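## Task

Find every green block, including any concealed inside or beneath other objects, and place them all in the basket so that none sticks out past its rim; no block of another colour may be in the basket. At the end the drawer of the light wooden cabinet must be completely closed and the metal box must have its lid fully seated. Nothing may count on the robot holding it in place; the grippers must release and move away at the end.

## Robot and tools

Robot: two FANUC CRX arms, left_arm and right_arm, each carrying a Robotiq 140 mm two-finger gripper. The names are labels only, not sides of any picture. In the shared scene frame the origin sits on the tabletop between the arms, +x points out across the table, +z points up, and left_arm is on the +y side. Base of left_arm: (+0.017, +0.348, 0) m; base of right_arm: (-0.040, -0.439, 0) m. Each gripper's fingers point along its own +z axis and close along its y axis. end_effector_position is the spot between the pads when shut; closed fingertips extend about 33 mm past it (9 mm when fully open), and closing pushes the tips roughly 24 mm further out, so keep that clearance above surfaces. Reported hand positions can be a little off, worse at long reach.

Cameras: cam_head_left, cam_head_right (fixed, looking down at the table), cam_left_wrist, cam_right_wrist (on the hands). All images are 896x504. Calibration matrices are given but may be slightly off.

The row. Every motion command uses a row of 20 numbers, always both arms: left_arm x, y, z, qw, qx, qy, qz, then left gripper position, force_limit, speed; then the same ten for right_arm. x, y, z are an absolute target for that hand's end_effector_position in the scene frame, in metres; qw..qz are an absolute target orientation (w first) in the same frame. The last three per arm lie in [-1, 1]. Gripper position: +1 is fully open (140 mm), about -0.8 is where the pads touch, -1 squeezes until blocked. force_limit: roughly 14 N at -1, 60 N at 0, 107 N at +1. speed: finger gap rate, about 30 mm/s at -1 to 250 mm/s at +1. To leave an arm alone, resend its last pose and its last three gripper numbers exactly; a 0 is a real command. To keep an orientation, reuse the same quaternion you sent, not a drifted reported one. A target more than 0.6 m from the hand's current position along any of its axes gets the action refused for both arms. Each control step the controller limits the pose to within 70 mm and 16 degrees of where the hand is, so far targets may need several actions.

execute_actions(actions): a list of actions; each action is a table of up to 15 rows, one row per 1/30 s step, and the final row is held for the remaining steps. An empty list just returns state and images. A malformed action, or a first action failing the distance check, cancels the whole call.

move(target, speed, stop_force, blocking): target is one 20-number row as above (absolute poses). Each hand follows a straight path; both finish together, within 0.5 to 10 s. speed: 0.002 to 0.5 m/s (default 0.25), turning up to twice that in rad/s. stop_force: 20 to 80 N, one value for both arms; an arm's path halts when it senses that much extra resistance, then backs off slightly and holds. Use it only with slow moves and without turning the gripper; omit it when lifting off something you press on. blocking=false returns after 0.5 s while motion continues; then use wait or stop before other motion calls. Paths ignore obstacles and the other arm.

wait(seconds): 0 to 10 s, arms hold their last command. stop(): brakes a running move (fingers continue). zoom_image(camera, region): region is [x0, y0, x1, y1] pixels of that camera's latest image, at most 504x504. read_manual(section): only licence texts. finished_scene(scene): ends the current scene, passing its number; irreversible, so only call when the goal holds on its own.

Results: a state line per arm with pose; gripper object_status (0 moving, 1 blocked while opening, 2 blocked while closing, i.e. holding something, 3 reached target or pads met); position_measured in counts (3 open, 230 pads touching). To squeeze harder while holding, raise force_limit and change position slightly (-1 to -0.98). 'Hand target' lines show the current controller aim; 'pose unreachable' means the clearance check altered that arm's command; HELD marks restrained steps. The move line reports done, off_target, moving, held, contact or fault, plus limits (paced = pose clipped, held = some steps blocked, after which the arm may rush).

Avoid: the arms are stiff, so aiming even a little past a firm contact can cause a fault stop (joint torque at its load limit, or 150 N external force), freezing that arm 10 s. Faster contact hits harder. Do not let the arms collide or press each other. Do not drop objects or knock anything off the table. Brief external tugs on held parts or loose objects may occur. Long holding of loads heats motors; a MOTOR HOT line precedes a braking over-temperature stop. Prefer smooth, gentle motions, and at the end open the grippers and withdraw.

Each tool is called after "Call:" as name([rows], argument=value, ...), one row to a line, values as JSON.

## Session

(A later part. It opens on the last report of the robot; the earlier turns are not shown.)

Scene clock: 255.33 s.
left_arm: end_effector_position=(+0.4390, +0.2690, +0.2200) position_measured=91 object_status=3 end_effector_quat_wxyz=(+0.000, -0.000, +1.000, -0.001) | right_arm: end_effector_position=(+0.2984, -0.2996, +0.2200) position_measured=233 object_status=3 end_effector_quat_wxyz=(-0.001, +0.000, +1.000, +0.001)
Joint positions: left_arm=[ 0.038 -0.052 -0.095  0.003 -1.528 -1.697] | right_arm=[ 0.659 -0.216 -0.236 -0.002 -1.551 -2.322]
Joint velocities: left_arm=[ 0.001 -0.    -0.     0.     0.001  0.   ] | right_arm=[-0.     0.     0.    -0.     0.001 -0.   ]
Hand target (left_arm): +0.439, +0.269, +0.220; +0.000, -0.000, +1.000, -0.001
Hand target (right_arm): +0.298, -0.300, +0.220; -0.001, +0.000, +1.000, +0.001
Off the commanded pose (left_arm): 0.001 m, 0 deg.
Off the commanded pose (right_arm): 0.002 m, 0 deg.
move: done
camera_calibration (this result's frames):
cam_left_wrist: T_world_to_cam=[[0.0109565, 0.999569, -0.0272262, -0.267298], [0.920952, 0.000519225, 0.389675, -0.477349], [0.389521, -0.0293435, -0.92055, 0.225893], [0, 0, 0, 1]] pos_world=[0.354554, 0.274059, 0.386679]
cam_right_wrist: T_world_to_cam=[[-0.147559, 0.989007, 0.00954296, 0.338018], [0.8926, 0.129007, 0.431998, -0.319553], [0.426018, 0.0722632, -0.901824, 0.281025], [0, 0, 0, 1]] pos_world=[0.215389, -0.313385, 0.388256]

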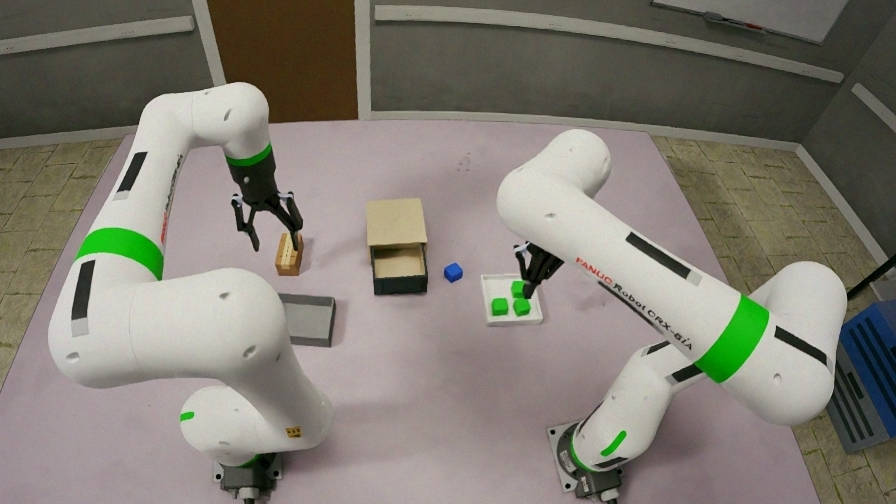

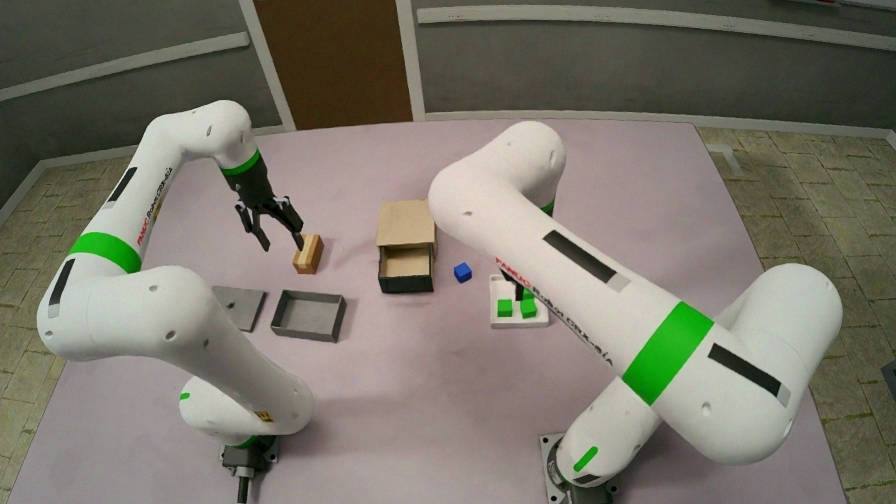

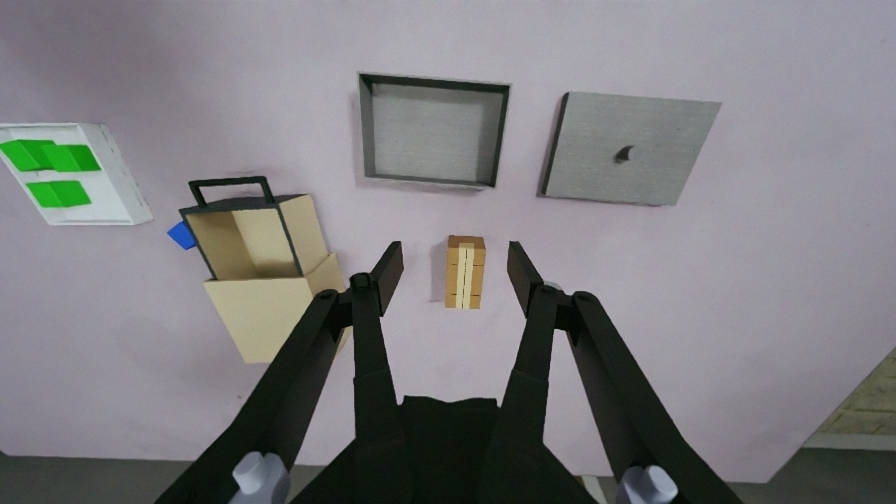

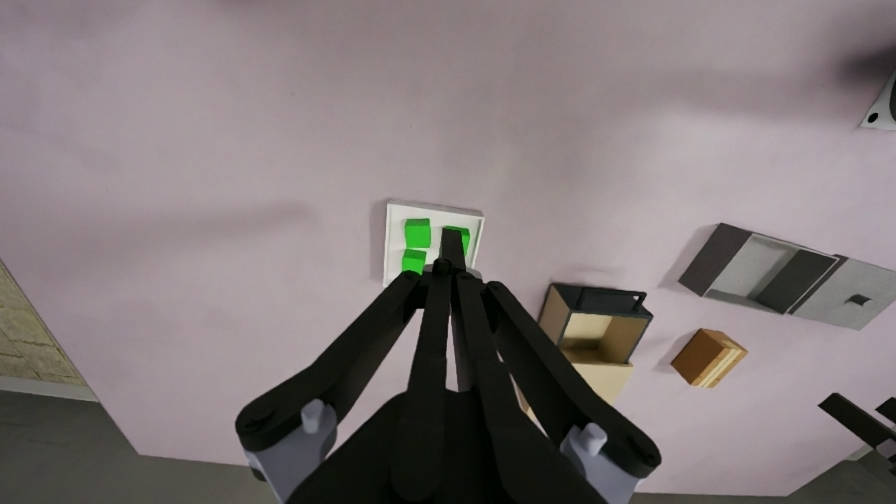

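Call:
move(target=[0.548,0.279,0.12,0,0,1,0,0.3,0,0, 0.33,-0.041,0.12,0,0,1,0,-1,0,0], speed=0.25)

Call:
move(target=[0.548,0.279,0.045,0,0,1,0,0.3,0,0, 0.34,-0.040,0.085,0,0,1,0,-1,0,0], speed=0.12)

Call:
move(target=[0.548,0.279,0.045,0,0,1,0,-1,0,0, 0.40,-0.034,0.085,0,0,1,0,-1,0,0], speed=0.06)

Call:
move(target=[0.548,0.279,0.14,0,0,1,0,-1,0,0, 0.478,-0.027,0.085,0,0,1,0,-1,0,0], speed=0.07)

Scene clock: 270.77 s.
left_arm: end_effector_position=(+0.5480, +0.2792, +0.1201) position_measured=91 object_status=3 end_effector_quat_wxyz=(+0.000, -0.000, +1.000, +0.000) | right_arm: end_effector_position=(+0.3290, -0.0408, +0.1202) position_measured=233 object_status=3 end_effector_quat_wxyz=(-0.000, +0.000, +1.000, +0.000)
Joint positions: left_arm=[ 0.029  0.252  0.004 -0.    -1.323 -1.688] | right_arm=[ 0.973  0.27   0.027 -0.001 -1.328 -2.636]
Joint velocities: left_arm=[ 0.     0.    -0.     0.     0.002 -0.002] | right_arm=[ 0.    -0.     0.    -0.     0.     0.001]
Hand target (left_arm): +0.548, +0.279, +0.120; -0.000, -0.000, +1.000, +0.000
Hand target (right_arm): +0.329, -0.041, +0.120; -0.000, +0.000, +1.000, +0.000
Off the commanded pose (left_arm): 0.000 m, 0 deg.
Off the commanded pose (right_arm): 0.001 m, 0 deg.
move: done
camera_calibration (this result's frames):
cam_left_wrist: T_world_to_cam=[[0.0107159, 0.999644, -0.0244214, -0.281694], [0.921194, -0.0003691, 0.389103, -0.538601], [0.388955, -0.0266664, -0.920871, 0.091336], [0, 0, 0, 1]] pos_world=[0.463649, 0.283831, 0.2868]
cam_right_wrist: T_world_to_cam=[[-0.147397, 0.989046, 0.00789289, 0.087635], [0.892189, 0.129509, 0.432696, -0.337024], [0.426934, 0.07082, -0.901505, 0.158883], [0, 0, 0, 1]] pos_world=[0.245774, -0.0542793, 0.288371]

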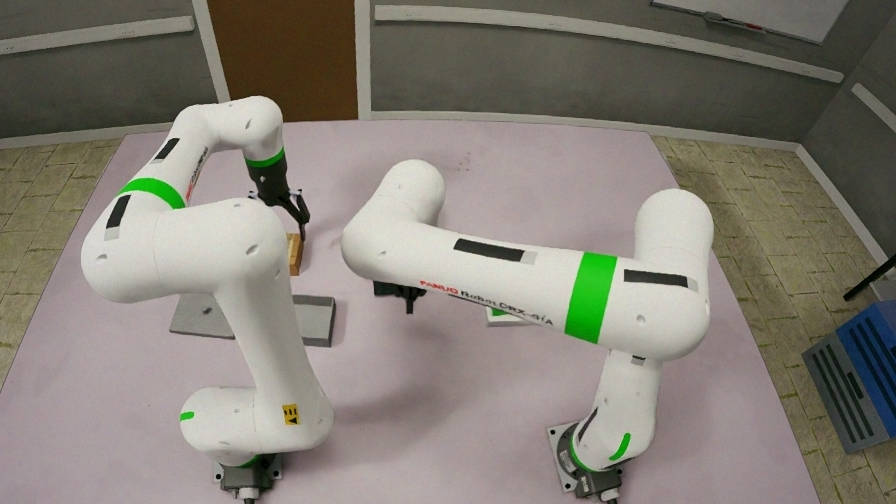

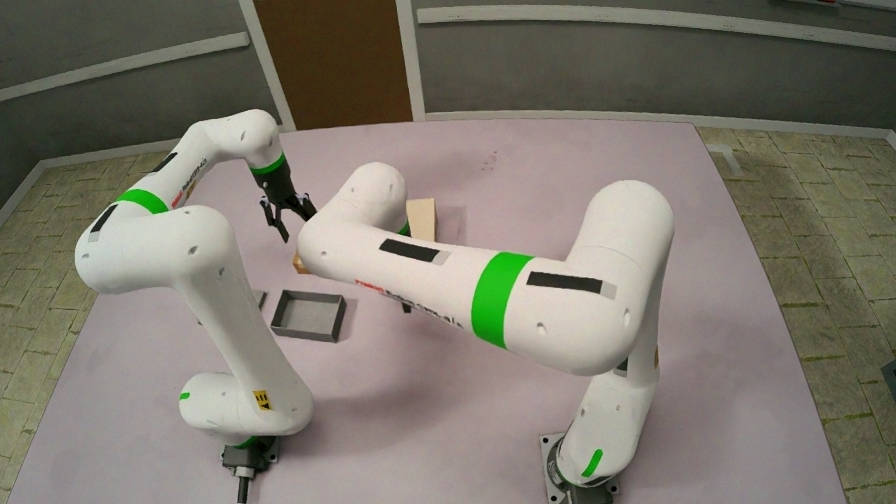

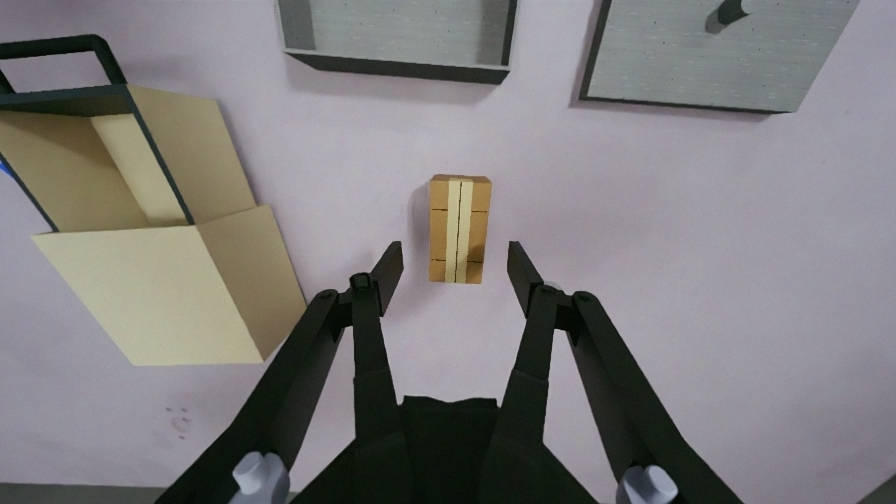

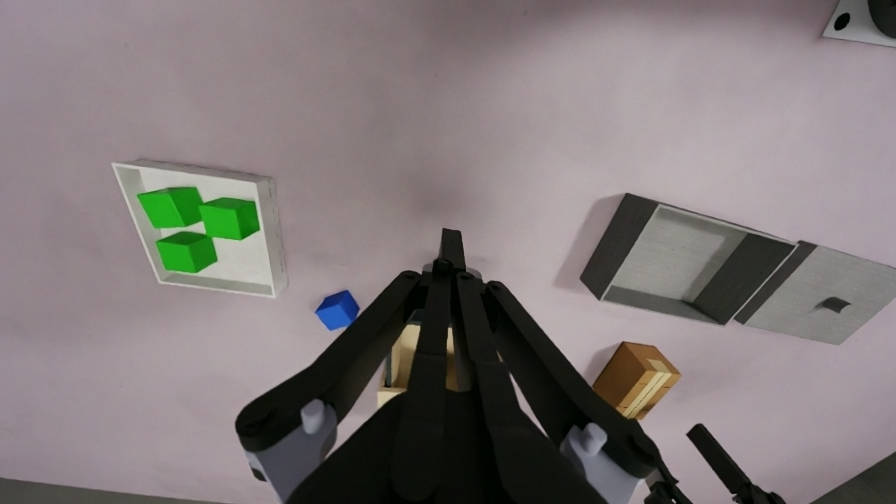

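Scene clock: 271.73 s.
left_arm: end_effector_position=(+0.5480, +0.2791, +0.0450) position_measured=91 object_status=3 end_effector_quat_wxyz=(+0.000, -0.000, +1.000, +0.000) | right_arm: end_effector_position=(+0.3400, -0.0399, +0.0850) position_measured=233 object_status=3 end_effector_quat_wxyz=(+0.000, +0.000, +1.000, +0.000)
Joint positions: left_arm=[ 0.029  0.311 -0.104 -0.    -1.155 -1.687] | right_arm=[ 0.956  0.313 -0.003  0.    -1.255 -2.619]
Joint velocities: left_arm=[-0.     0.    -0.003  0.    -0.     0.   ] | right_arm=[-0.    -0.     0.001 -0.     0.001 -0.001]
Hand target (left_arm): +0.548, +0.279, +0.045; -0.000, -0.000, +1.000, +0.000
Hand target (right_arm): +0.340, -0.040, +0.085; +0.000, +0.000, +1.000, -0.000
Off the commanded pose (left_arm): 0.000 m, 0 deg.
Off the commanded pose (right_arm): 0.000 m, 0 deg.
move: done
camera_calibration (this result's frames):
cam_left_wrist: T_world_to_cam=[[0.0108019, 0.999647, -0.0242592, -0.283445], [0.92119, -0.000511213, 0.389113, -0.50937], [0.388963, -0.0265505, -0.920871, 0.0221748], [0, 0, 0, 1]] pos_world=[0.463663, 0.283673, 0.211746]
cam_right_wrist: T_world_to_cam=[[-0.147577, 0.989022, 0.00757398, 0.0887638], [0.891808, 0.129752, 0.433408, -0.331733], [0.427667, 0.0707156, -0.901166, 0.122129], [0, 0, 0, 1]] pos_world=[0.256711, -0.0533826, 0.253162]

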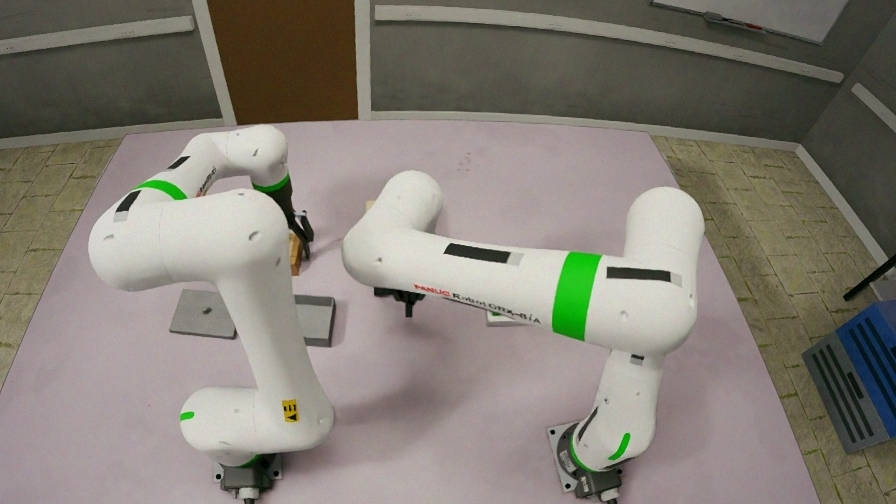

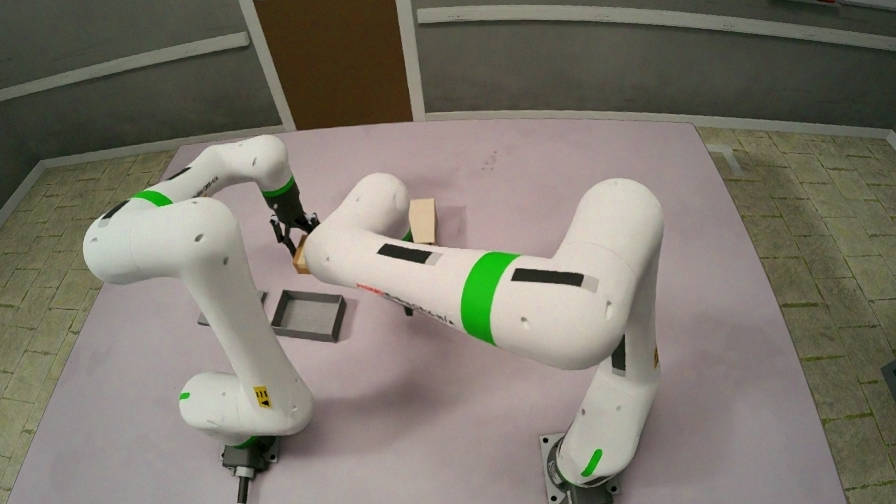

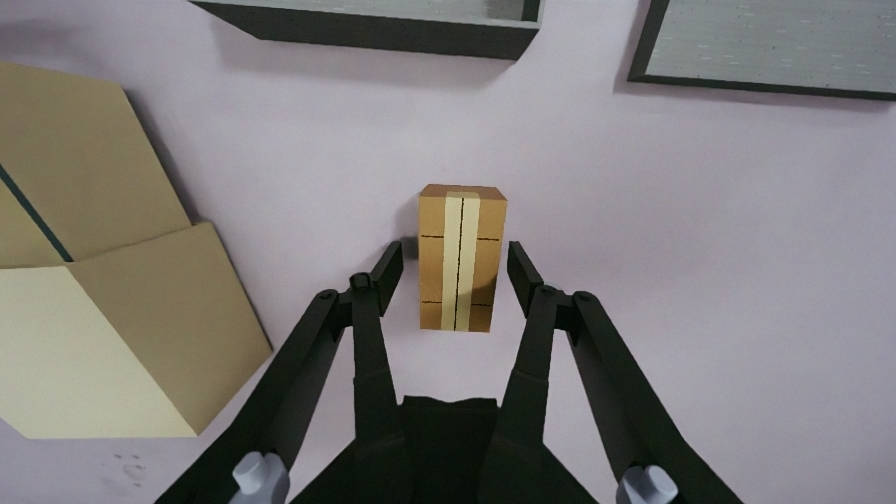

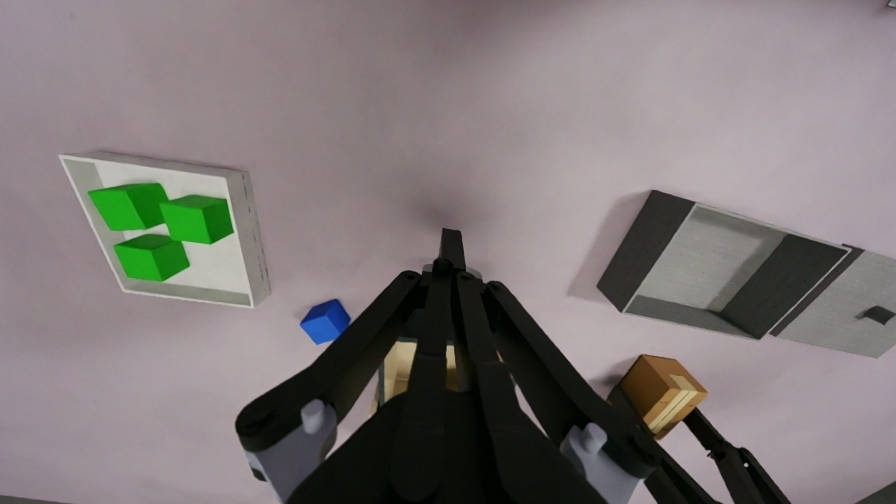

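Scene clock: 273.00 s.
left_arm: end_effector_position=(+0.5480, +0.2790, +0.0450) position_measured=148 object_status=2 end_effector_quat_wxyz=(-0.000, +0.000, +1.000, -0.000) | right_arm: end_effector_position=(+0.4001, -0.0338, +0.0851) position_measured=233 object_status=3 end_effector_quat_wxyz=(+0.000, -0.000, +1.000, -0.000)
Joint positions: left_arm=[ 0.029  0.311 -0.104 -0.    -1.155 -1.688] | right_arm=[ 0.872  0.426  0.151  0.    -1.296 -2.534]
Joint velocities: left_arm=[ 0.     0.     0.    -0.    -0.003  0.001] | right_arm=[-0.001  0.001  0.001  0.    -0.     0.001]
Hand target (left_arm): +0.548, +0.279, +0.045; -0.000, +0.000, +1.000, -0.000
Hand target (right_arm): +0.400, -0.034, +0.085; +0.000, -0.000, +1.000, -0.000
Off the commanded pose (left_arm): 0.000 m, 0 deg.
Off the commanded pose (right_arm): 0.000 m, 0 deg.
move: done
camera_calibration (this result's frames):
cam_left_wrist: T_world_to_cam=[[0.0110112, 0.99964, -0.0244872, -0.283457], [0.921206, -0.000616489, 0.389074, -0.509316], [0.388919, -0.0268419, -0.920881, 0.0222646], [0, 0, 0, 1]] pos_world=[0.463647, 0.283639, 0.211724]
cam_right_wrist: T_world_to_cam=[[-0.147769, 0.988994, 0.00744277, 0.0916771], [0.891677, 0.129966, 0.433613, -0.386035], [0.427873, 0.0707113, -0.901069, 0.0959628], [0, 0, 0, 1]] pos_world=[0.316706, -0.0472824, 0.253176]

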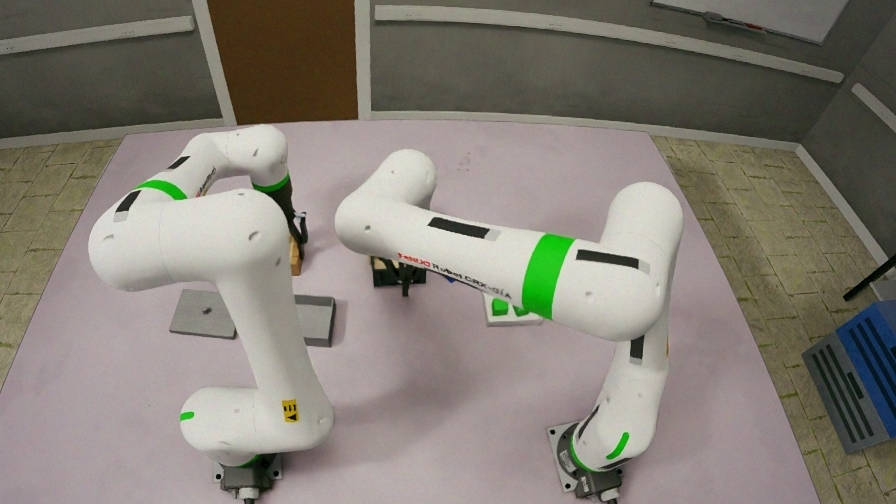

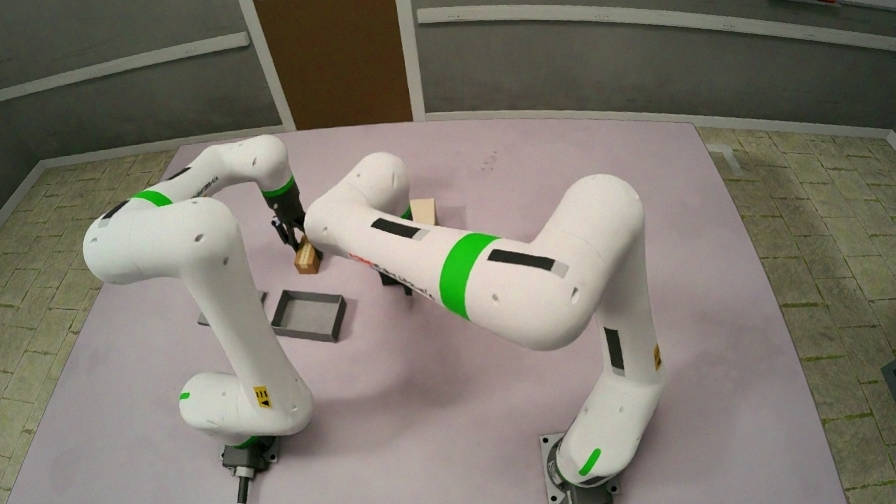

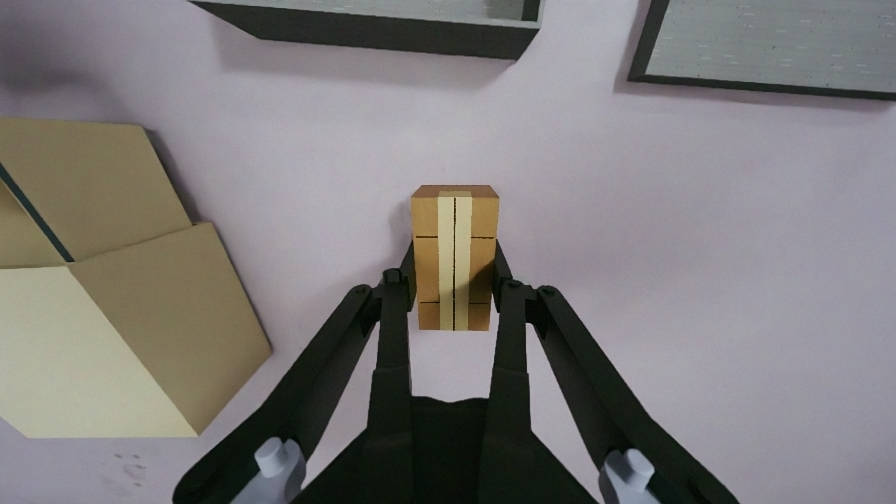

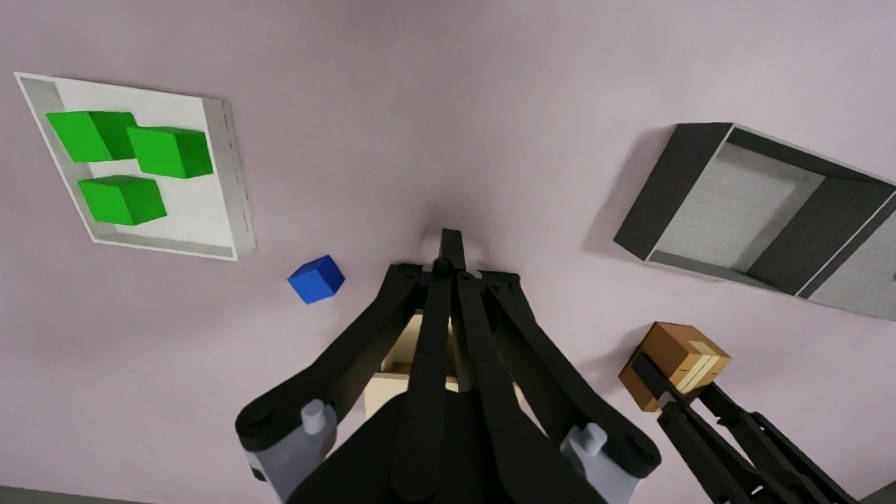

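Scene clock: 274.63 s.
left_arm: end_effector_position=(+0.5480, +0.2789, +0.1400) position_measured=148 object_status=2 end_effector_quat_wxyz=(-0.000, +0.000, +1.000, -0.000) | right_arm: end_effector_position=(+0.4780, -0.0268, +0.0851) position_measured=233 object_status=3 end_effector_quat_wxyz=(+0.000, -0.000, +1.000, -0.000)
Joint positions: left_arm=[ 0.029  0.241  0.038  0.    -1.368 -1.688] | right_arm=[ 0.778  0.587  0.388  0.    -1.372 -2.441]
Joint velocities: left_arm=[ 0.    -0.     0.001 -0.    -0.001 -0.   ] | right_arm=[-0.     0.001  0.001 -0.001 -0.002 -0.   ]
Hand target (left_arm): +0.548, +0.279, +0.140; +0.000, +0.000, +1.000, -0.000
Hand target (right_arm): +0.478, -0.027, +0.085; +0.000, -0.000, +1.000, -0.000
Off the commanded pose (left_arm): 0.000 m, 0 deg.
Off the commanded pose (right_arm): 0.000 m, 0 deg.
move: done
camera_calibration (this result's frames):
cam_left_wrist: T_world_to_cam=[[0.0112942, 0.999632, -0.0246743, -0.281187], [0.921204, -0.000804347, 0.389078, -0.546194], [0.388915, -0.0271244, -0.920874, 0.109837], [0, 0, 0, 1]] pos_world=[0.463615, 0.283623, 0.30672]
cam_right_wrist: T_world_to_cam=[[-0.147794, 0.98899, 0.00748024, 0.096218], [0.891691, 0.129975, 0.433582, -0.456485], [0.427836, 0.070751, -0.901083, 0.0621263], [0, 0, 0, 1]] pos_world=[0.394684, -0.0402227, 0.253185]

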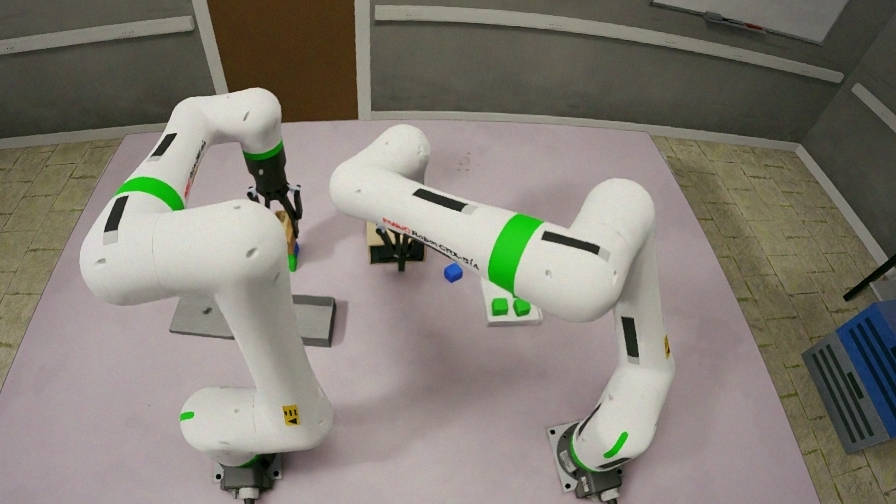

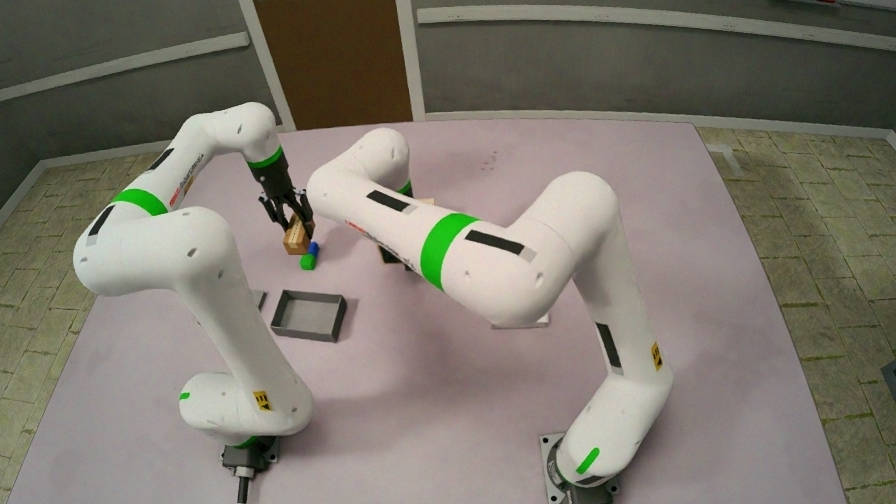

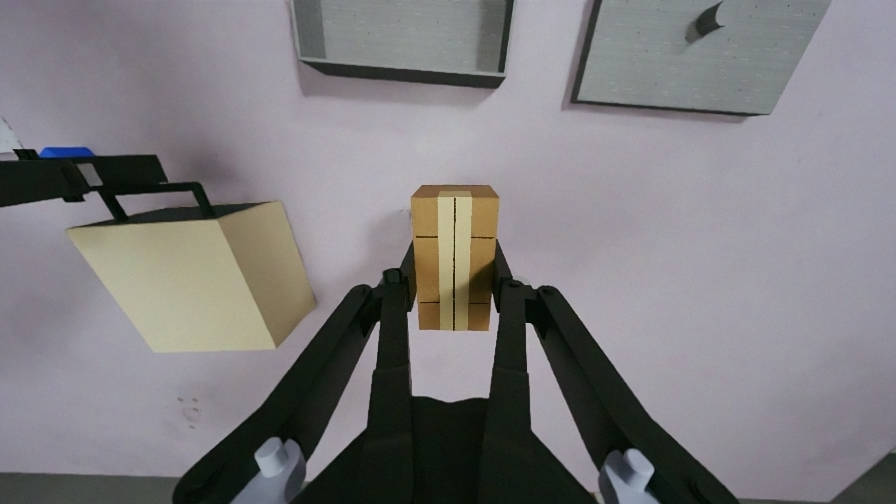

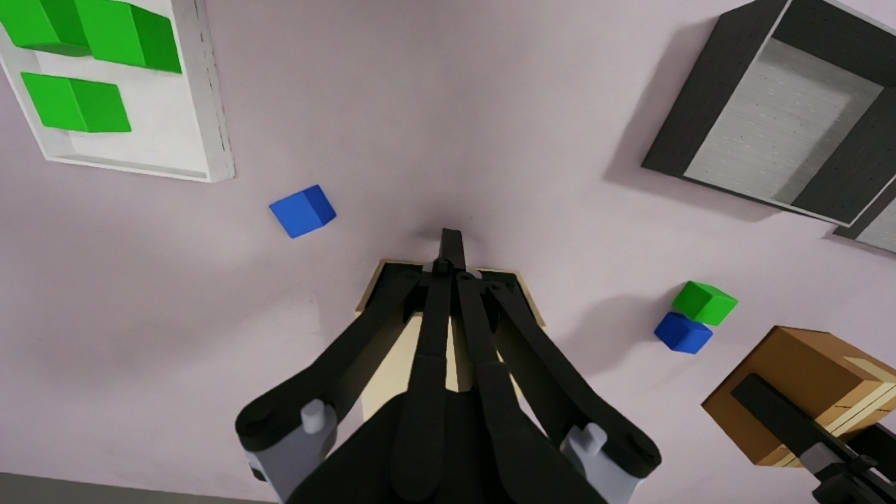

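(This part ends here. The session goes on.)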